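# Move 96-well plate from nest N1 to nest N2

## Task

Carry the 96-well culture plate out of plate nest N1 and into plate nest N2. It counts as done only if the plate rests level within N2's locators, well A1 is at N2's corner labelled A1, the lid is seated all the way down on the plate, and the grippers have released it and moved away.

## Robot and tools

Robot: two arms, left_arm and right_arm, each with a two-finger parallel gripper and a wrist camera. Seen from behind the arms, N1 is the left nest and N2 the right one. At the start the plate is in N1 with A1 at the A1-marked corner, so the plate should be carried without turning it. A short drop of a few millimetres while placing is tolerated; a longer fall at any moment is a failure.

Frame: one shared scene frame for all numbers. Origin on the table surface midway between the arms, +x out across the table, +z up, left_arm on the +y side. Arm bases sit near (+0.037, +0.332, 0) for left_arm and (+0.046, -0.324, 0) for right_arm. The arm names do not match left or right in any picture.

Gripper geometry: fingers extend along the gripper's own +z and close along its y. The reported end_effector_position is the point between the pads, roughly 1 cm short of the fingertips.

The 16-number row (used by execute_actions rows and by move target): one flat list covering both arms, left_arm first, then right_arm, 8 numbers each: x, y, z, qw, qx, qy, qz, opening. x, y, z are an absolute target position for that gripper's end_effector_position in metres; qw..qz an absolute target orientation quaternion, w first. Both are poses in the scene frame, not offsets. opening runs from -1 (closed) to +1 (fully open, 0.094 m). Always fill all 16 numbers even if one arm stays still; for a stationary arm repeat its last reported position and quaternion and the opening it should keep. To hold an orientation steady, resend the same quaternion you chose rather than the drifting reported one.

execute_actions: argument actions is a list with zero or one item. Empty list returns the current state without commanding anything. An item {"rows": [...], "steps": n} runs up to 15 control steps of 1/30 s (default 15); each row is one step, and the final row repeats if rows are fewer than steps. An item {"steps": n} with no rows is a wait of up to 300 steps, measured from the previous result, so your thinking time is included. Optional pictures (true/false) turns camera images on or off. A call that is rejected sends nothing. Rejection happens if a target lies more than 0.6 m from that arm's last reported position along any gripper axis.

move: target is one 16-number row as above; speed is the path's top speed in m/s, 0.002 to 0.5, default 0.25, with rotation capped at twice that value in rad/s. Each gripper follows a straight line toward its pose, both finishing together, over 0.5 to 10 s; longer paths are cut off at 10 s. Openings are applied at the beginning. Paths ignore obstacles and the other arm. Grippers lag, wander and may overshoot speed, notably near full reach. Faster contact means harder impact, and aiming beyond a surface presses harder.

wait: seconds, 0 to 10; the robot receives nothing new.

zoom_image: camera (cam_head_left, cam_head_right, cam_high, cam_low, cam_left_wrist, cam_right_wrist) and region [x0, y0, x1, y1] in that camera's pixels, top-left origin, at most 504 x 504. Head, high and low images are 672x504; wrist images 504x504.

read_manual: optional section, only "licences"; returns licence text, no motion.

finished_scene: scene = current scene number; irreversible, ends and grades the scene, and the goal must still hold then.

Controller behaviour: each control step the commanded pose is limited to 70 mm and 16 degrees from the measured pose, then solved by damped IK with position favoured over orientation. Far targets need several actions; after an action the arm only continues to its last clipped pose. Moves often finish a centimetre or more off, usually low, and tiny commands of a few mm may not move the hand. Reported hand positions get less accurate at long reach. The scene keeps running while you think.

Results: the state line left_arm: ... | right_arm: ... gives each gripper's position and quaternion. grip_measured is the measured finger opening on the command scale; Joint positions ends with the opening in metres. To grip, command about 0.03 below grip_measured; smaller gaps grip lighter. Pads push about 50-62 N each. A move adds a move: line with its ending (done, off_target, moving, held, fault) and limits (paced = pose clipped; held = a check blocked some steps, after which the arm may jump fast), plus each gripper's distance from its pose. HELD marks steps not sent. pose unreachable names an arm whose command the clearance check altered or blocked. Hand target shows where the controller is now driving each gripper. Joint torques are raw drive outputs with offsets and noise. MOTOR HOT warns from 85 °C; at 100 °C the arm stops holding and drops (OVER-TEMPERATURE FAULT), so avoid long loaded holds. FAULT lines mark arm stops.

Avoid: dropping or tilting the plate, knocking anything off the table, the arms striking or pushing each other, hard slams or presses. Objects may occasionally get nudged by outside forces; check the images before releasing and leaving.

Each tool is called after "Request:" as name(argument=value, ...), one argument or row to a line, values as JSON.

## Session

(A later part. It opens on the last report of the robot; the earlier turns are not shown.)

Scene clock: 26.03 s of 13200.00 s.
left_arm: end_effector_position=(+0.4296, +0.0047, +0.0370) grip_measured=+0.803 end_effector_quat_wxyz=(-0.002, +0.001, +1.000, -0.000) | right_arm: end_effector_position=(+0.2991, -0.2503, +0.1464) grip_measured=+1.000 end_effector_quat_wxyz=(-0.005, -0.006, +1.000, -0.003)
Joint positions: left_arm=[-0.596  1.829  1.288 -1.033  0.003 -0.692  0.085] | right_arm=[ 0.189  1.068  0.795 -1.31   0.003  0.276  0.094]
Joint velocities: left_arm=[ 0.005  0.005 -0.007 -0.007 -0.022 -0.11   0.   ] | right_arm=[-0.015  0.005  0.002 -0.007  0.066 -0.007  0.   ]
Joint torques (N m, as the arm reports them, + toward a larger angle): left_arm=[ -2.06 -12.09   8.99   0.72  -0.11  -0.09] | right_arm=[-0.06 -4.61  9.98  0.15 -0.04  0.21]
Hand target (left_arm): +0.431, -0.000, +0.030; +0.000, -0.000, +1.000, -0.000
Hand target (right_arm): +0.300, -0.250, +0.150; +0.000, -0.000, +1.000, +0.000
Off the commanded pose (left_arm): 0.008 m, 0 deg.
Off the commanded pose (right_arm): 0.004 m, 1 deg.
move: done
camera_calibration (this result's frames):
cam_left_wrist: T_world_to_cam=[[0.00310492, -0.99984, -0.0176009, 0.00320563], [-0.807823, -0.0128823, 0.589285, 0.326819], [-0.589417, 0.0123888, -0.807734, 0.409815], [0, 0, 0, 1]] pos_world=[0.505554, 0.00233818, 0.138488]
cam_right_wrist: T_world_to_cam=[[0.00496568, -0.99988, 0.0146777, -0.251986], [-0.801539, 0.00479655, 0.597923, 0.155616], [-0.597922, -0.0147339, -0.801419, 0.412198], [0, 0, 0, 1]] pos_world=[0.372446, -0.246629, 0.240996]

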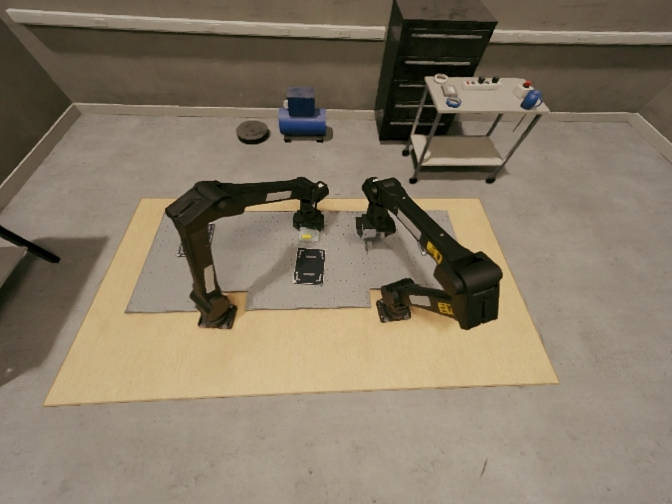

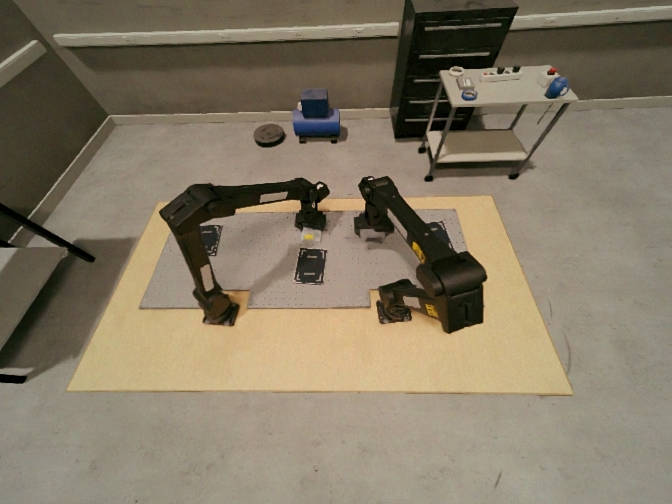

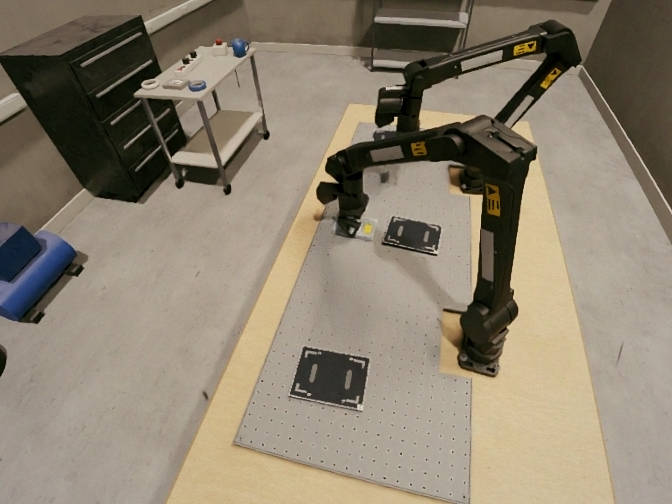

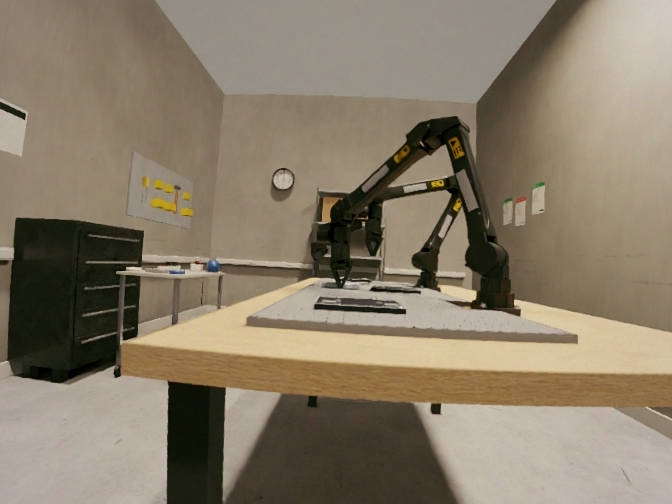

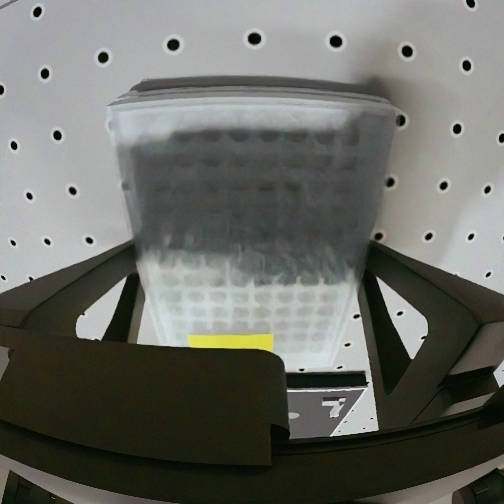

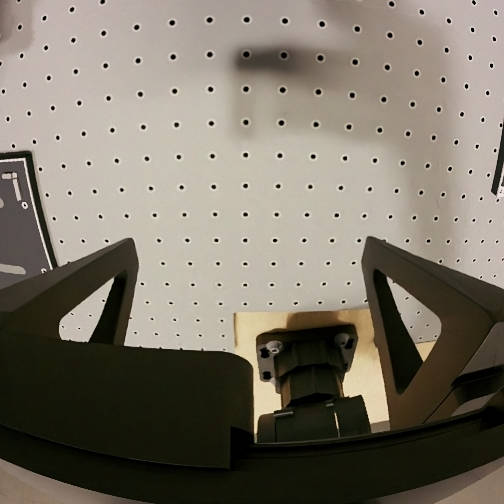

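Request:
execute_actions(
  actions=[
    {"rows":[[0.43,0.0,0.022,0,0,1,0,0.772,0.30,-0.25,0.15,0,0,1,0,1]]},
  ],
  pictures=false,
)

Request:
execute_actions(
  actions=[
    {"rows":[[0.43,0.0,0.022,0,0,1,0,1,0.30,-0.25,0.15,0,0,1,0,1]],"steps":10},
  ],
  pictures=false,
)

Request:
move(
  target=[0.44,-0.008,0.11,0,0,1,0,1,0.30,-0.25,0.15,0,0,1,0,1],
  speed=0.08,
)

Request:
move(
  target=[0.35,0.35,0.15,0,0,1,0,1,0.43,0.01,0.09,0,0,1,0,1],
)

Scene clock: 28.13 s of 13200.00 s.
left_arm: end_effector_position=(+0.4315, +0.0031, +0.0360) grip_measured=+0.803 end_effector_quat_wxyz=(+0.003, +0.001, +1.000, -0.004) | right_arm: end_effector_position=(+0.2991, -0.2503, +0.1464) grip_measured=+1.000 end_effector_quat_wxyz=(-0.005, -0.006, +1.000, -0.003)
Joint positions: left_arm=[-0.596  1.829  1.285 -1.018  0.003 -0.693  0.085] | right_arm=[ 0.189  1.068  0.795 -1.31   0.003  0.276  0.094]
Joint velocities: left_arm=[-0.024  0.024  0.012 -0.002  0.022 -0.125  0.   ] | right_arm=[-0.005 -0.015  0.002 -0.002  0.066 -0.007  0.   ]
Joint torques (N m, as the arm reports them, + toward a larger angle): left_arm=[ -1.68 -11.58   8.26   1.    -0.13  -0.14] | right_arm=[-0.09 -4.89  9.97  0.17 -0.05  0.21]
Hand target (left_arm): +0.430, +0.000, +0.022; -0.000, +0.000, +1.000, -0.000
Hand target (right_arm): +0.300, -0.250, +0.150; +0.000, -0.000, +1.000, +0.000
Off the commanded pose (left_arm): 0.014 m, 1 deg.
Off the commanded pose (right_arm): 0.004 m, 1 deg.
Steps of this call (steps 1 to 48: nothing new was sent; steps 49 to 63: all 15 steps of this action). Readings (end_effector_position):
49: left_arm (+0.4300, +0.0044, +0.0366) | right_arm (+0.2991, -0.2503, +0.1464)
50: left_arm (+0.4305, +0.0040, +0.0361) | right_arm (+0.2991, -0.2503, +0.1464)
52: left_arm (+0.4311, +0.0035, +0.0360) | right_arm (+0.2991, -0.2503, +0.1464)
56: left_arm (+0.4315, +0.0031, +0.0360) | right_arm (+0.2991, -0.2503, +0.1464)
63: the state above

Scene clock: 28.47 s of 13200.00 s.
left_arm: end_effector_position=(+0.4319, +0.0030, +0.0352) grip_measured=+1.000 end_effector_quat_wxyz=(+0.004, +0.000, +1.000, -0.004) | right_arm: end_effector_position=(+0.2991, -0.2503, +0.1464) grip_measured=+1.000 end_effector_quat_wxyz=(-0.005, -0.006, +1.000, -0.003)
Joint positions: left_arm=[-0.596  1.83   1.285 -1.014  0.002 -0.694  0.094] | right_arm=[ 0.189  1.068  0.795 -1.31   0.003  0.276  0.094]
Joint velocities: left_arm=[-0.005  0.015 -0.027 -0.002 -0.022 -0.037  0.   ] | right_arm=[-0.005  0.005  0.002 -0.012  0.007 -0.007  0.   ]
Joint torques (N m, as the arm reports them, + toward a larger angle): left_arm=[ -2.06 -11.36   8.36   0.82  -0.07  -0.15] | right_arm=[-0.29 -4.64  9.97  0.14 -0.04  0.21]
Hand target (left_arm): +0.430, +0.000, +0.022; -0.000, +0.000, +1.000, +0.000
Hand target (right_arm): +0.300, -0.250, +0.150; +0.000, -0.000, +1.000, +0.000
Off the commanded pose (left_arm): 0.014 m, 1 deg.
Off the commanded pose (right_arm): 0.004 m, 1 deg.
Steps of this call (steps 1 to 10: all 10 steps of this action). Readings (end_effector_position):
1: left_arm (+0.4316, +0.0031, +0.0360) | right_arm (+0.2991, -0.2503, +0.1464)
2: left_arm (+0.4317, +0.0030, +0.0357) | right_arm (+0.2991, -0.2503, +0.1464)
4: left_arm (+0.4318, +0.0032, +0.0352) | right_arm (+0.2991, -0.2503, +0.1464)
8: left_arm (+0.4319, +0.0030, +0.0352) | right_arm (+0.2991, -0.2503, +0.1464)
10: the state above

Scene clock: 30.03 s of 13200.00 s.
left_arm: end_effector_position=(+0.4285, +0.0059, +0.0802) grip_measured=+1.000 end_effector_quat_wxyz=(-0.024, +0.000, +1.000, +0.018) | right_arm: end_effector_position=(+0.2991, -0.2503, +0.1464) grip_measured=+1.000 end_effector_quat_wxyz=(-0.005, -0.006, +1.000, -0.003)
Joint positions: left_arm=[-0.596  1.806  1.381 -1.206  0.002 -0.694  0.094] | right_arm=[ 0.189  1.068  0.795 -1.31   0.003  0.276  0.094]
Joint velocities: left_arm=[ 0.015 -0.005 -0.007 -0.007  0.007 -0.007  0.   ] | right_arm=[-0.015  0.005  0.012  0.002  0.007  0.081  0.   ]
Joint torques (N m, as the arm reports them, + toward a larger angle): left_arm=[ -2.07 -16.42  13.09  -0.63  -0.06  -0.11] | right_arm=[-0.26 -4.86  9.93  0.19 -0.04  0.21]
Hand target (left_arm): +0.438, -0.006, +0.110; -0.000, +0.000, +1.000, -0.000
Hand target (right_arm): +0.300, -0.250, +0.150; +0.000, -0.000, +1.000, +0.000
Off the commanded pose (left_arm): 0.035 m, 3 deg.
Off the commanded pose (right_arm): 0.004 m, 1 deg.
move: off_target (left_arm)
camera_calibration (this result's frames):
cam_left_wrist: T_world_to_cam=[[0.00301912, -0.998469, -0.055227, 0.00819676], [-0.781582, -0.0368068, 0.622716, 0.286713], [-0.623796, 0.0412843, -0.780496, 0.456388], [0, 0, 0, 1]] pos_world=[0.508758, -0.000104485, 0.178121]
cam_right_wrist: T_world_to_cam=[[0.00496568, -0.99988, 0.0146777, -0.251986], [-0.801539, 0.00479655, 0.597923, 0.155616], [-0.597922, -0.0147339, -0.801419, 0.412198], [0, 0, 0, 1]] pos_world=[0.372446, -0.246629, 0.240996]

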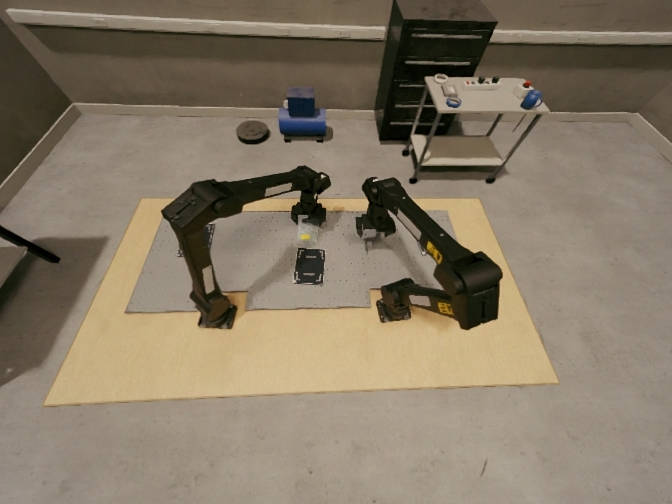

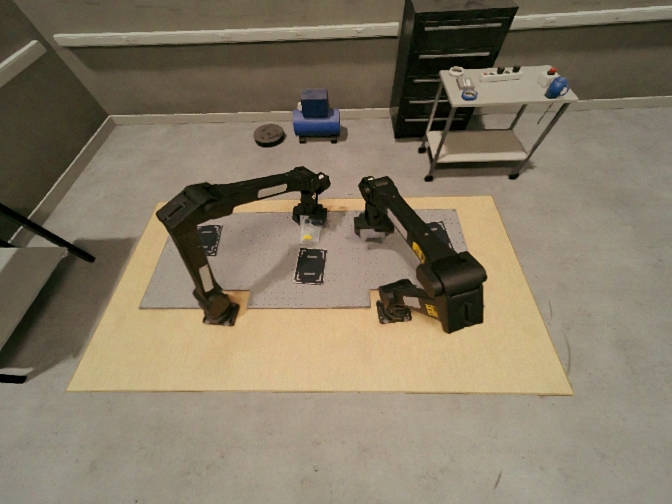

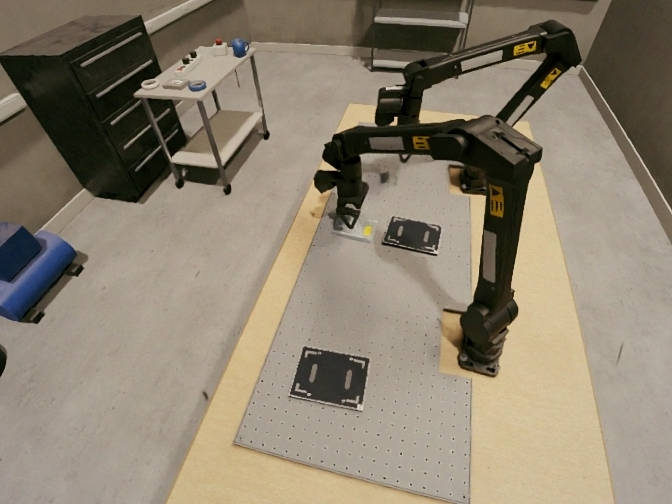

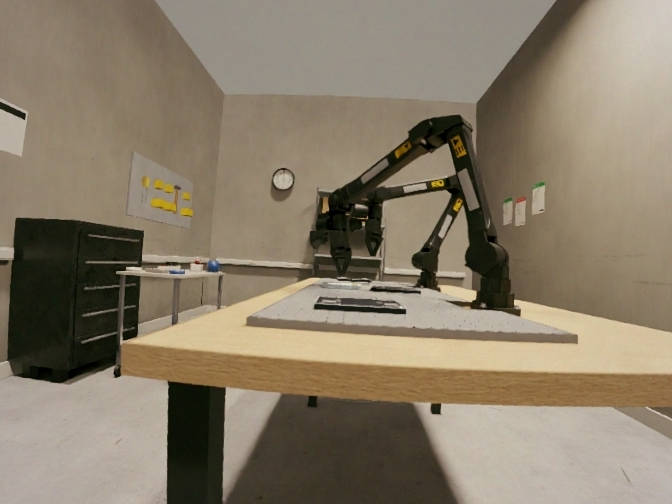

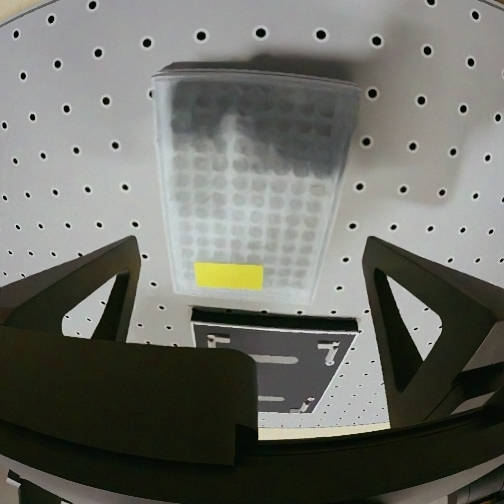

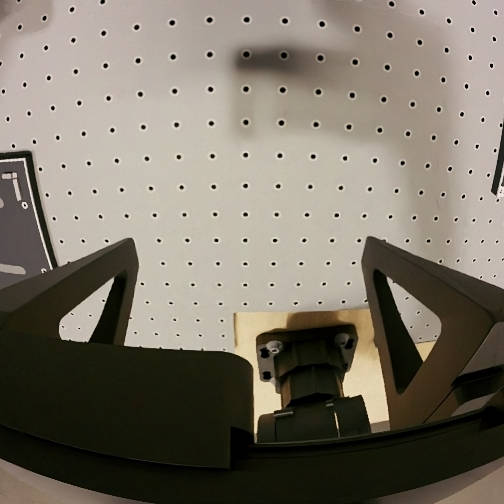

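Scene clock: 32.13 s of 13200.00 s.
left_arm: end_effector_position=(+0.3450, +0.3528, +0.1413) grip_measured=+1.000 end_effector_quat_wxyz=(-0.003, -0.006, +1.000, +0.010) | right_arm: end_effector_position=(+0.4152, -0.0065, +0.0726) grip_measured=+1.000 end_effector_quat_wxyz=(-0.022, -0.005, +1.000, -0.020)
Joint positions: left_arm=[ 0.154  1.198  0.876 -1.254 -0.02   0.045  0.094] | right_arm=[ 0.612  1.762  1.297 -1.165  0.001  0.702  0.094]
Joint velocities: left_arm=[-0.015 -0.015 -0.002  0.002  0.022 -0.037  0.   ] | right_arm=[ 0.005 -0.005 -0.002  0.007  0.022 -0.037  0.   ]
Joint torques (N m, as the arm reports them, + toward a larger angle): left_arm=[-1.51 -6.15  9.93 -0.52  0.15  0.09] | right_arm=[  0.04 -12.89  13.03   0.39   0.29   0.19]
Hand target (left_arm): +0.343, +0.352, +0.148; +0.000, -0.000, +1.000, +0.009
Hand target (right_arm): +0.431, +0.007, +0.089; -0.001, +0.000, +1.000, -0.004
Off the commanded pose (left_arm): 0.010 m, 1 deg.
Off the commanded pose (right_arm): 0.028 m, 3 deg.
move: off_target (right_arm)
camera_calibration (this result's frames):
cam_left_wrist: T_world_to_cam=[[0.0166662, -0.999116, -0.0386002, 0.351413], [-0.806154, -0.0362646, 0.590594, 0.208987], [-0.591472, 0.0212748, -0.806045, 0.437145], [0, 0, 0, 1]] pos_world=[0.421178, 0.349381, 0.242497]
cam_right_wrist: T_world_to_cam=[[0.00420344, -0.998846, 0.0478531, -0.00982609], [-0.780462, 0.0266409, 0.624636, 0.281037], [-0.62519, -0.0399731, -0.779449, 0.435588], [0, 0, 0, 1]] pos_world=[0.491705, 0.000110015, 0.164443]

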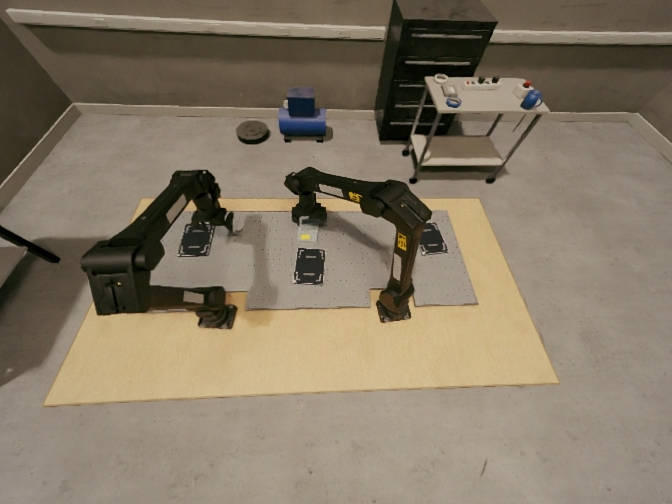

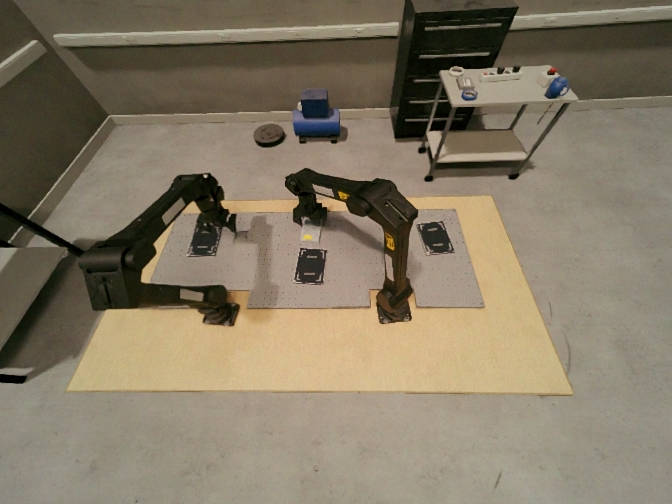

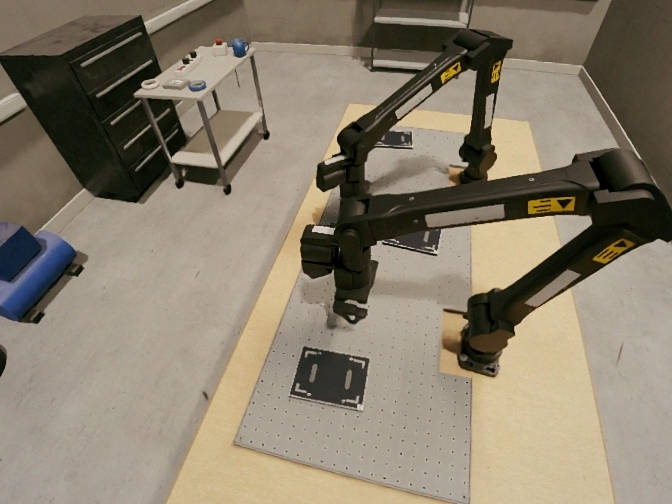

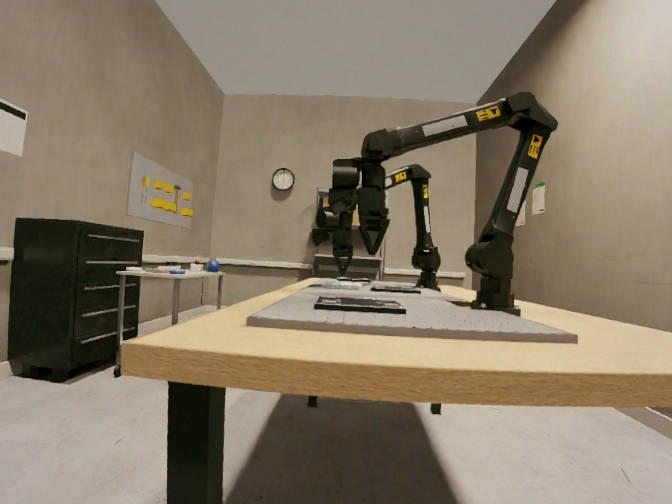

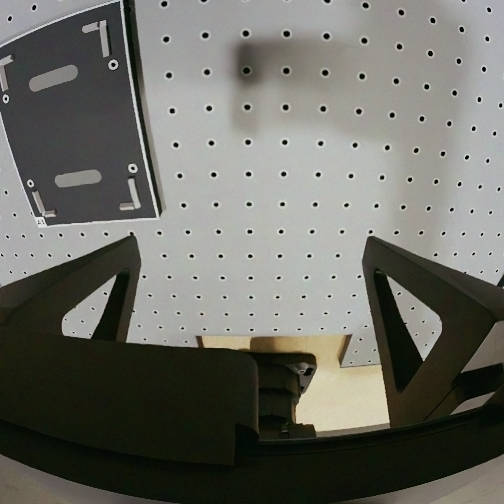

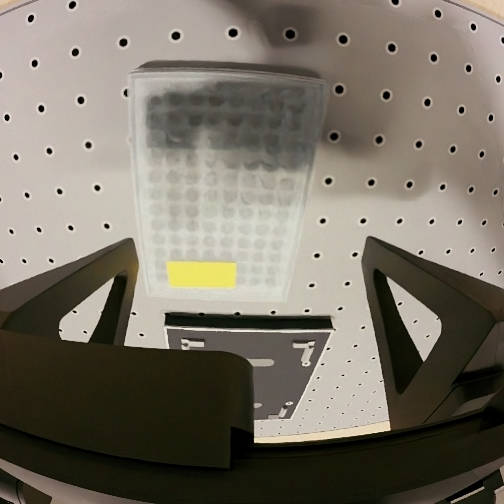

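Request:
move(
  target=[0.35,0.35,0.15,0,0,1,0,1,0.42,0.011,0.055,0,0.04,0.999,0,1],
  speed=0.06,
)

Scene clock: 33.97 s of 13200.00 s.
left_arm: end_effector_position=(+0.3440, +0.3497, +0.1412) grip_measured=+1.000 end_effector_quat_wxyz=(-0.005, -0.004, +1.000, +0.001) | right_arm: end_effector_position=(+0.4202, +0.0062, +0.0595) grip_measured=+1.000 end_effector_quat_wxyz=(-0.002, +0.036, +0.999, -0.003)
Joint positions: left_arm=[ 0.154  1.198  0.876 -1.259 -0.003  0.05   0.094] | right_arm=[ 0.625  1.776  1.279 -1.081  0.001  0.797  0.094]
Joint velocities: left_arm=[-0.005 -0.015 -0.007 -0.012  0.022 -0.051  0.   ] | right_arm=[ 0.005  0.005  0.012  0.012 -0.022  0.007  0.   ]
Joint torques (N m, as the arm reports them, + toward a larger angle): left_arm=[-1.47 -5.18 11.72 -0.48  0.19  0.04] | right_arm=[  0.2  -12.37   8.59   1.03   0.11   0.2 ]
Hand target (left_arm): +0.350, +0.350, +0.150; +0.000, -0.000, +1.000, +0.000
Hand target (right_arm): +0.420, +0.011, +0.055; +0.000, +0.039, +0.999, -0.000
Off the commanded pose (left_arm): 0.011 m, 1 deg.
Off the commanded pose (right_arm): 0.007 m, 1 deg.
move: off_target (left_arm)
camera_calibration (this result's frames):
cam_left_wrist: T_world_to_cam=[[0.011735, -0.999714, -0.0208419, 0.347754], [-0.804144, -0.0218237, 0.594034, 0.201895], [-0.594319, 0.00978891, -0.80417, 0.441358], [0, 0, 0, 1]] pos_world=[0.42058, 0.34774, 0.242242]
cam_right_wrist: T_world_to_cam=[[-0.0793292, -0.996746, 0.0143133, 0.0405366], [-0.801646, 0.0723229, 0.593408, 0.30332], [-0.592512, 0.0356003, -0.804775, 0.416364], [0, 0, 0, 1]] pos_world=[0.493071, 0.00364501, 0.154506]

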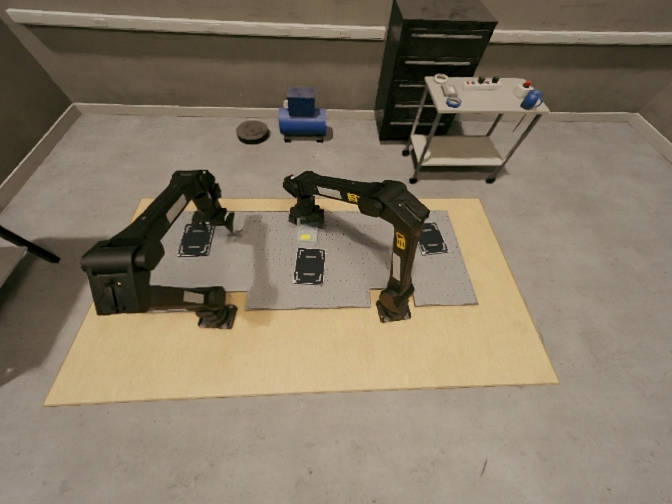

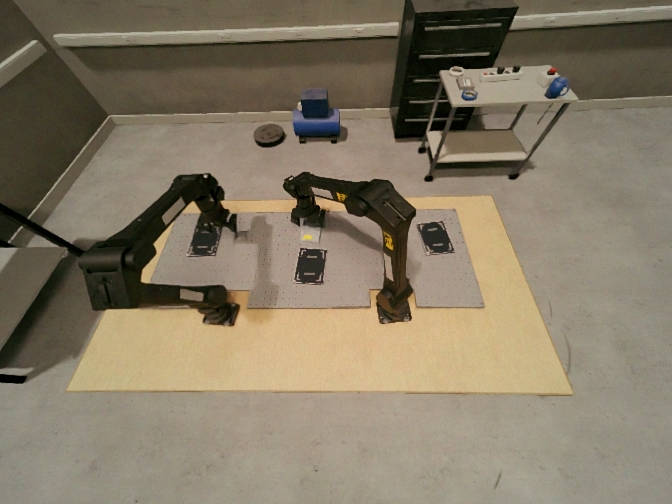

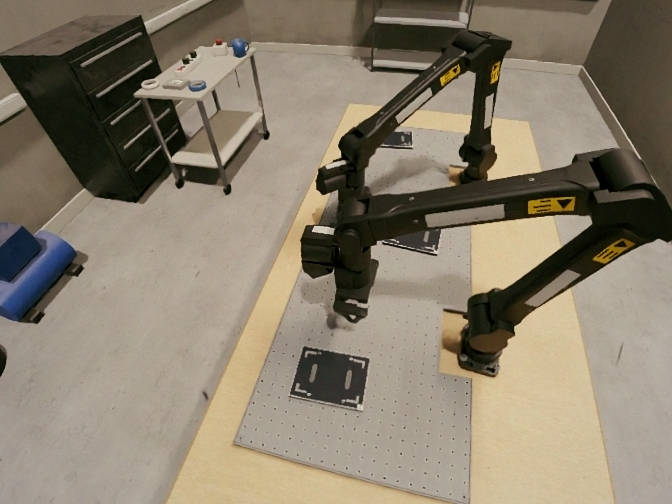

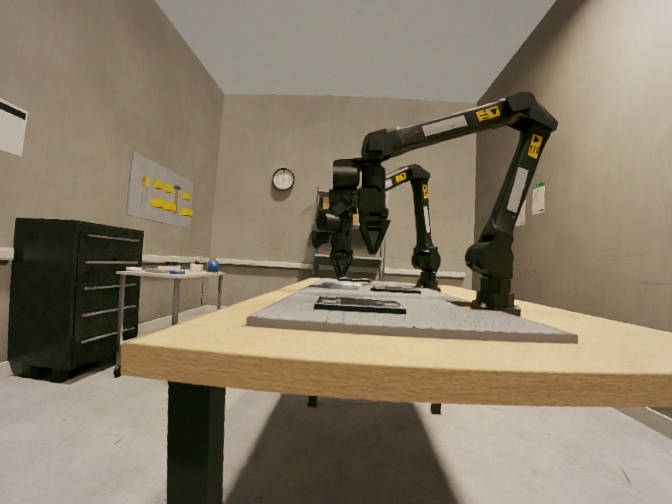

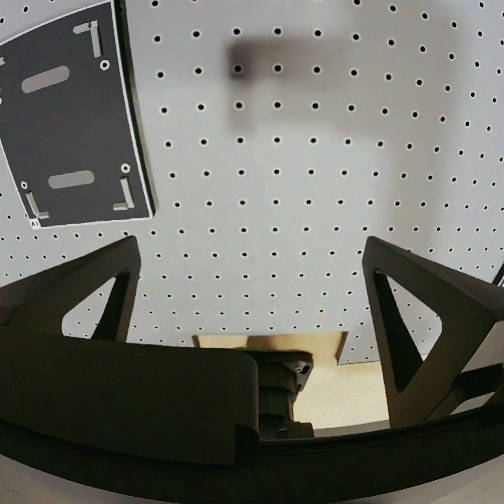

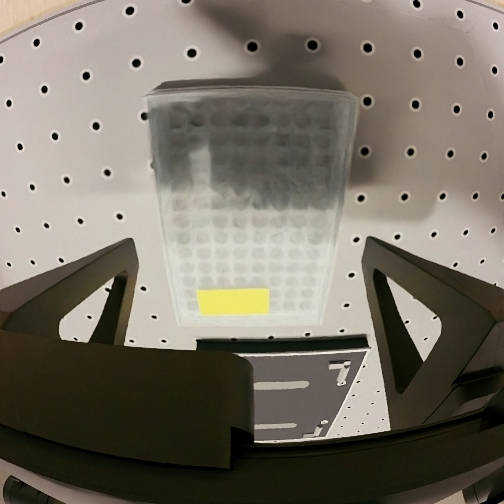

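Request:
move(
  target=[0.35,0.35,0.15,0,0,1,0,1,0.418,0.011,0.012,0,0.04,0.999,0,1],
  speed=0.03,
)

Request:
move(
  target=[0.35,0.35,0.15,0,0,1,0,1,0.418,0.011,0.008,0,0.04,0.999,0,0.78],
  speed=0.03,
)

Scene clock: 36.57 s of 13200.00 s.
left_arm: end_effector_position=(+0.3440, +0.3497, +0.1412) grip_measured=+1.000 end_effector_quat_wxyz=(-0.005, -0.003, +1.000, +0.001) | right_arm: end_effector_position=(+0.4213, +0.0076, +0.0229) grip_measured=+1.000 end_effector_quat_wxyz=(+0.002, +0.039, +0.999, +0.002)
Joint positions: left_arm=[ 0.154  1.198  0.876 -1.259 -0.003  0.05   0.094] | right_arm=[ 0.626  1.822  1.235 -0.978  0.001  0.803  0.094]
Joint velocities: left_arm=[-0.005 -0.005  0.002 -0.007  0.051  0.037  0.   ] | right_arm=[-0.005 -0.015 -0.007 -0.012 -0.022 -0.066  0.   ]
Joint torques (N m, as the arm reports them, + toward a larger angle): left_arm=[-1.04 -5.05 11.81 -0.4   0.19  0.07] | right_arm=[  0.53 -11.84   7.69   1.07   0.1    0.22]
Hand target (left_arm): +0.350, +0.350, +0.150; +0.000, +0.000, +1.000, +0.000
Hand target (right_arm): +0.418, +0.010, +0.012; -0.000, +0.040, +0.999, -0.000
Off the commanded pose (left_arm): 0.011 m, 1 deg.
Off the commanded pose (right_arm): 0.012 m, 0 deg.
move: off_target (left_arm, right_arm)
camera_calibration (this result's frames):
cam_left_wrist: T_world_to_cam=[[0.0113536, -0.999718, -0.0208381, 0.347886], [-0.804152, -0.0215147, 0.594035, 0.20179], [-0.594316, 0.0100125, -0.804169, 0.441279], [0, 0, 0, 1]] pos_world=[0.420579, 0.347711, 0.242242]
cam_right_wrist: T_world_to_cam=[[-0.0843651, -0.996423, 0.00494622, 0.0448809], [-0.807019, 0.0712386, 0.586213, 0.328181], [-0.584468, 0.0454642, -0.810142, 0.38413], [0, 0, 0, 1]] pos_world=[0.493146, 0.00387706, 0.118594]

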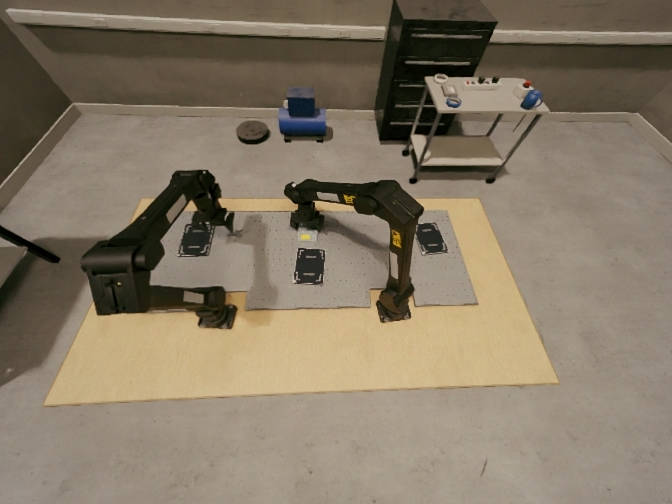

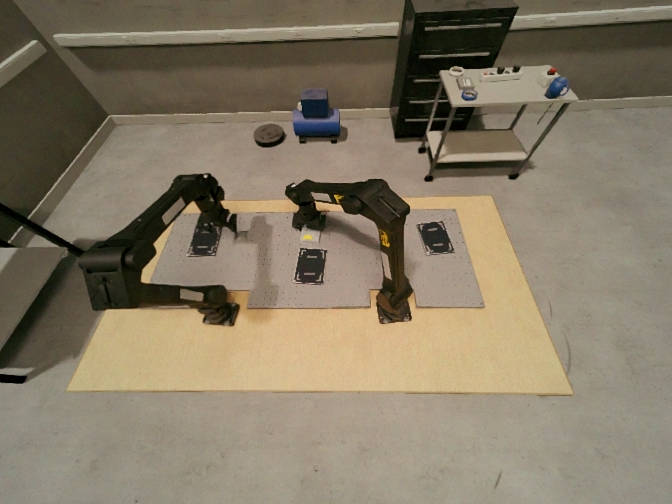

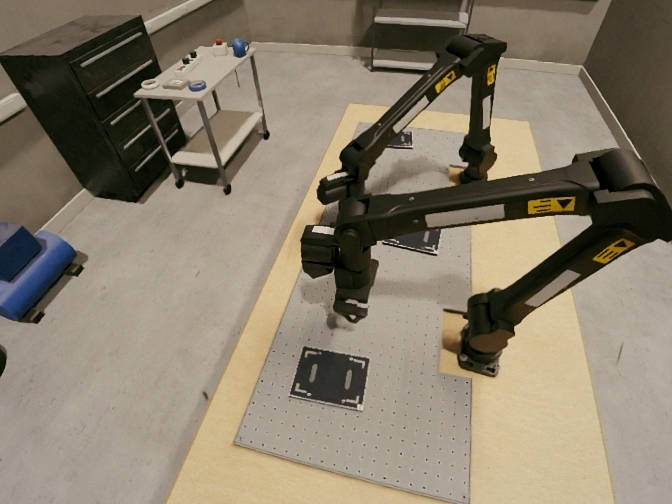

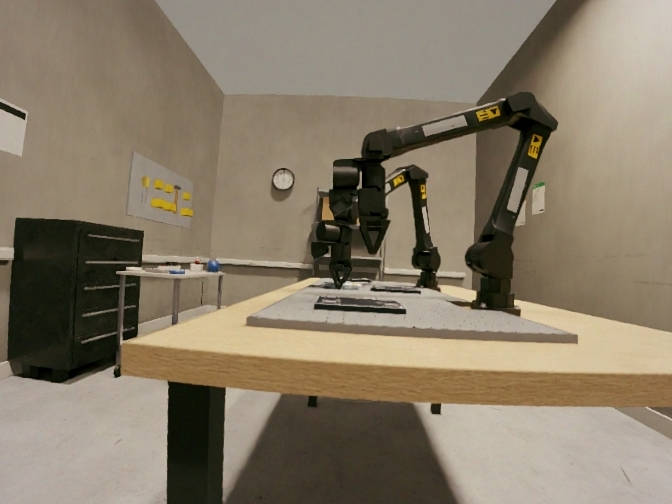

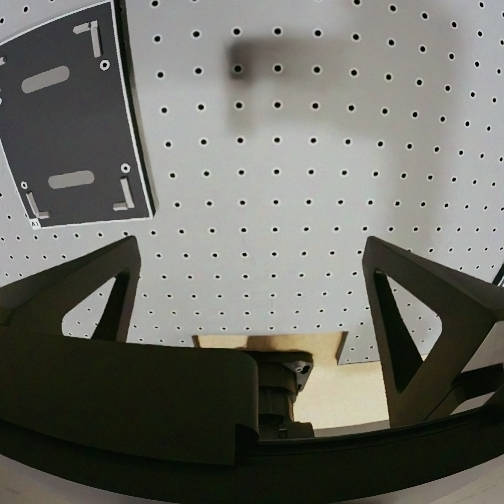

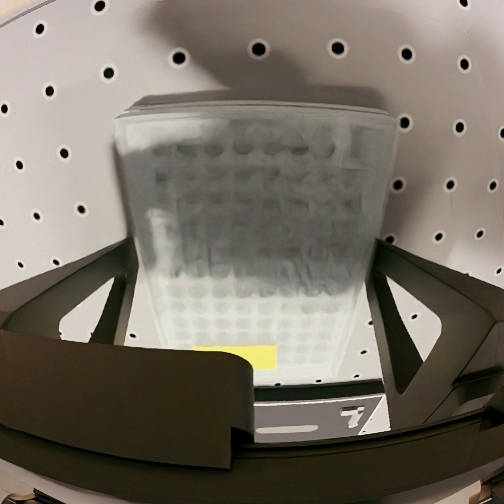

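Scene clock: 37.33 s of 13200.00 s.
left_arm: end_effector_position=(+0.3440, +0.3497, +0.1412) grip_measured=+1.000 end_effector_quat_wxyz=(-0.005, -0.003, +1.000, +0.001) | right_arm: end_effector_position=(+0.4212, +0.0077, +0.0224) grip_measured=+0.807 end_effector_quat_wxyz=(+0.002, +0.039, +0.999, +0.002)
Joint positions: left_arm=[ 0.154  1.198  0.876 -1.259 -0.003  0.05   0.094] | right_arm=[ 0.626  1.822  1.234 -0.976  0.     0.803  0.085]
Joint velocities: left_arm=[-0.024  0.005  0.002  0.002 -0.007 -0.11   0.   ] | right_arm=[-0.015  0.005 -0.027  0.002 -0.022  0.007 -0.   ]
Joint torques (N m, as the arm reports them, + toward a larger angle): left_arm=[-1.29 -5.2  11.81 -0.55  0.18  0.04] | right_arm=[  0.55 -11.5    7.51   1.5    0.12   0.21]
Hand target (left_arm): +0.350, +0.350, +0.150; +0.000, -0.000, +1.000, +0.000
Hand target (right_arm): +0.418, +0.011, +0.008; -0.000, +0.040, +0.999, -0.000
Off the commanded pose (left_arm): 0.011 m, 1 deg.
Off the commanded pose (right_arm): 0.015 m, 0 deg.
move: off_target (left_arm, right_arm)
camera_calibration (this result's frames):
cam_left_wrist: T_world_to_cam=[[0.0113536, -0.999718, -0.0208381, 0.347886], [-0.804152, -0.0215147, 0.594035, 0.20179], [-0.594316, 0.0100125, -0.804169, 0.441279], [0, 0, 0, 1]] pos_world=[0.420579, 0.347711, 0.242242]
cam_right_wrist: T_world_to_cam=[[-0.0843642, -0.996426, 0.00413062, 0.0449451], [-0.807206, 0.0707727, 0.586012, 0.328547], [-0.58421, 0.0461042, -0.810292, 0.38355], [0, 0, 0, 1]] pos_world=[0.493071, 0.00384907, 0.118069]

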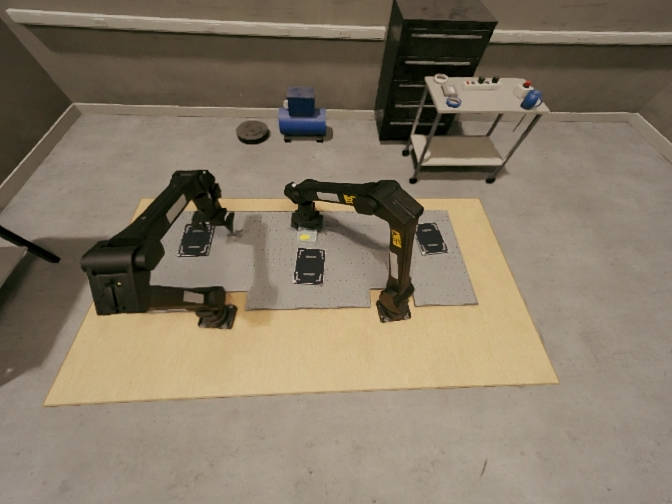

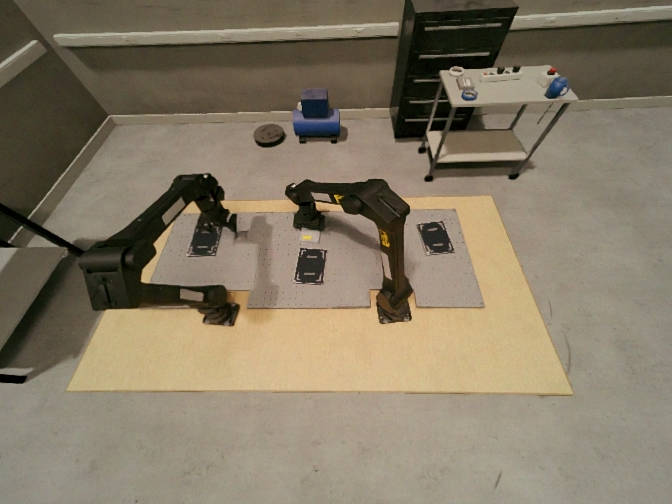

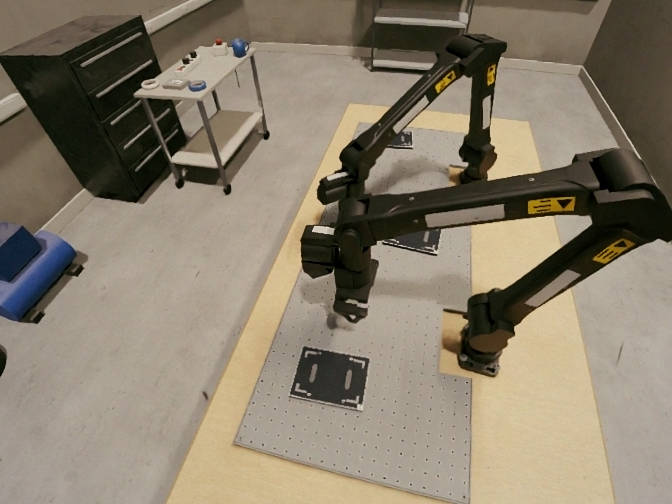

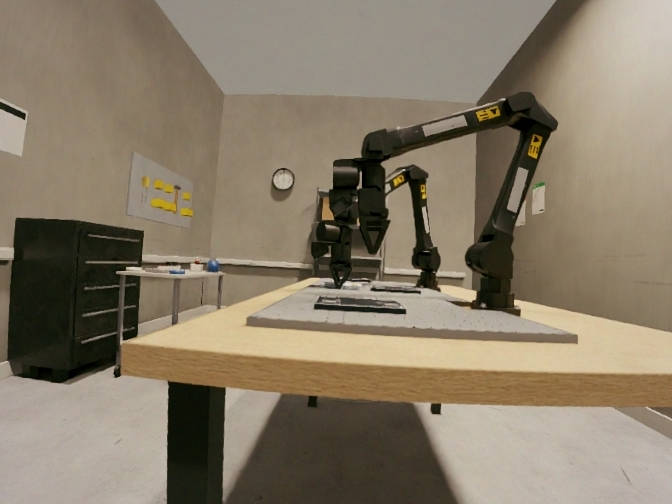

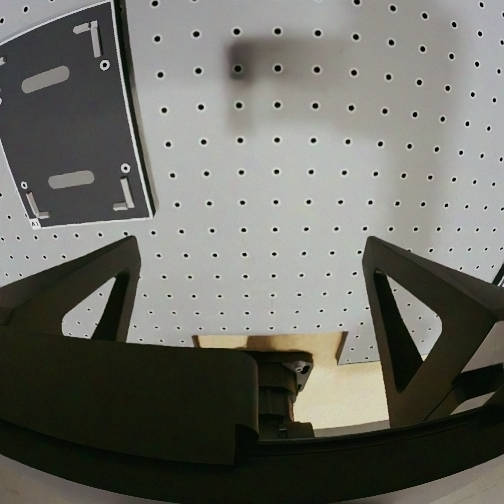

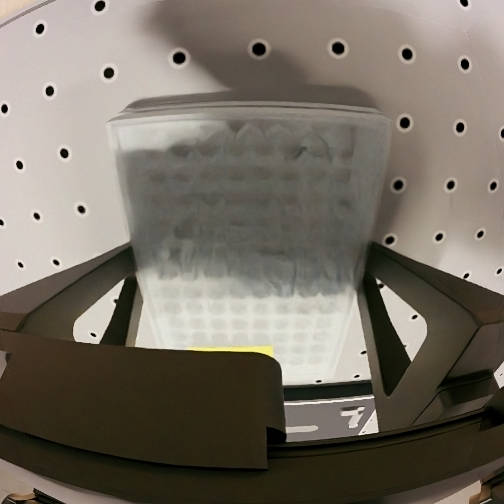

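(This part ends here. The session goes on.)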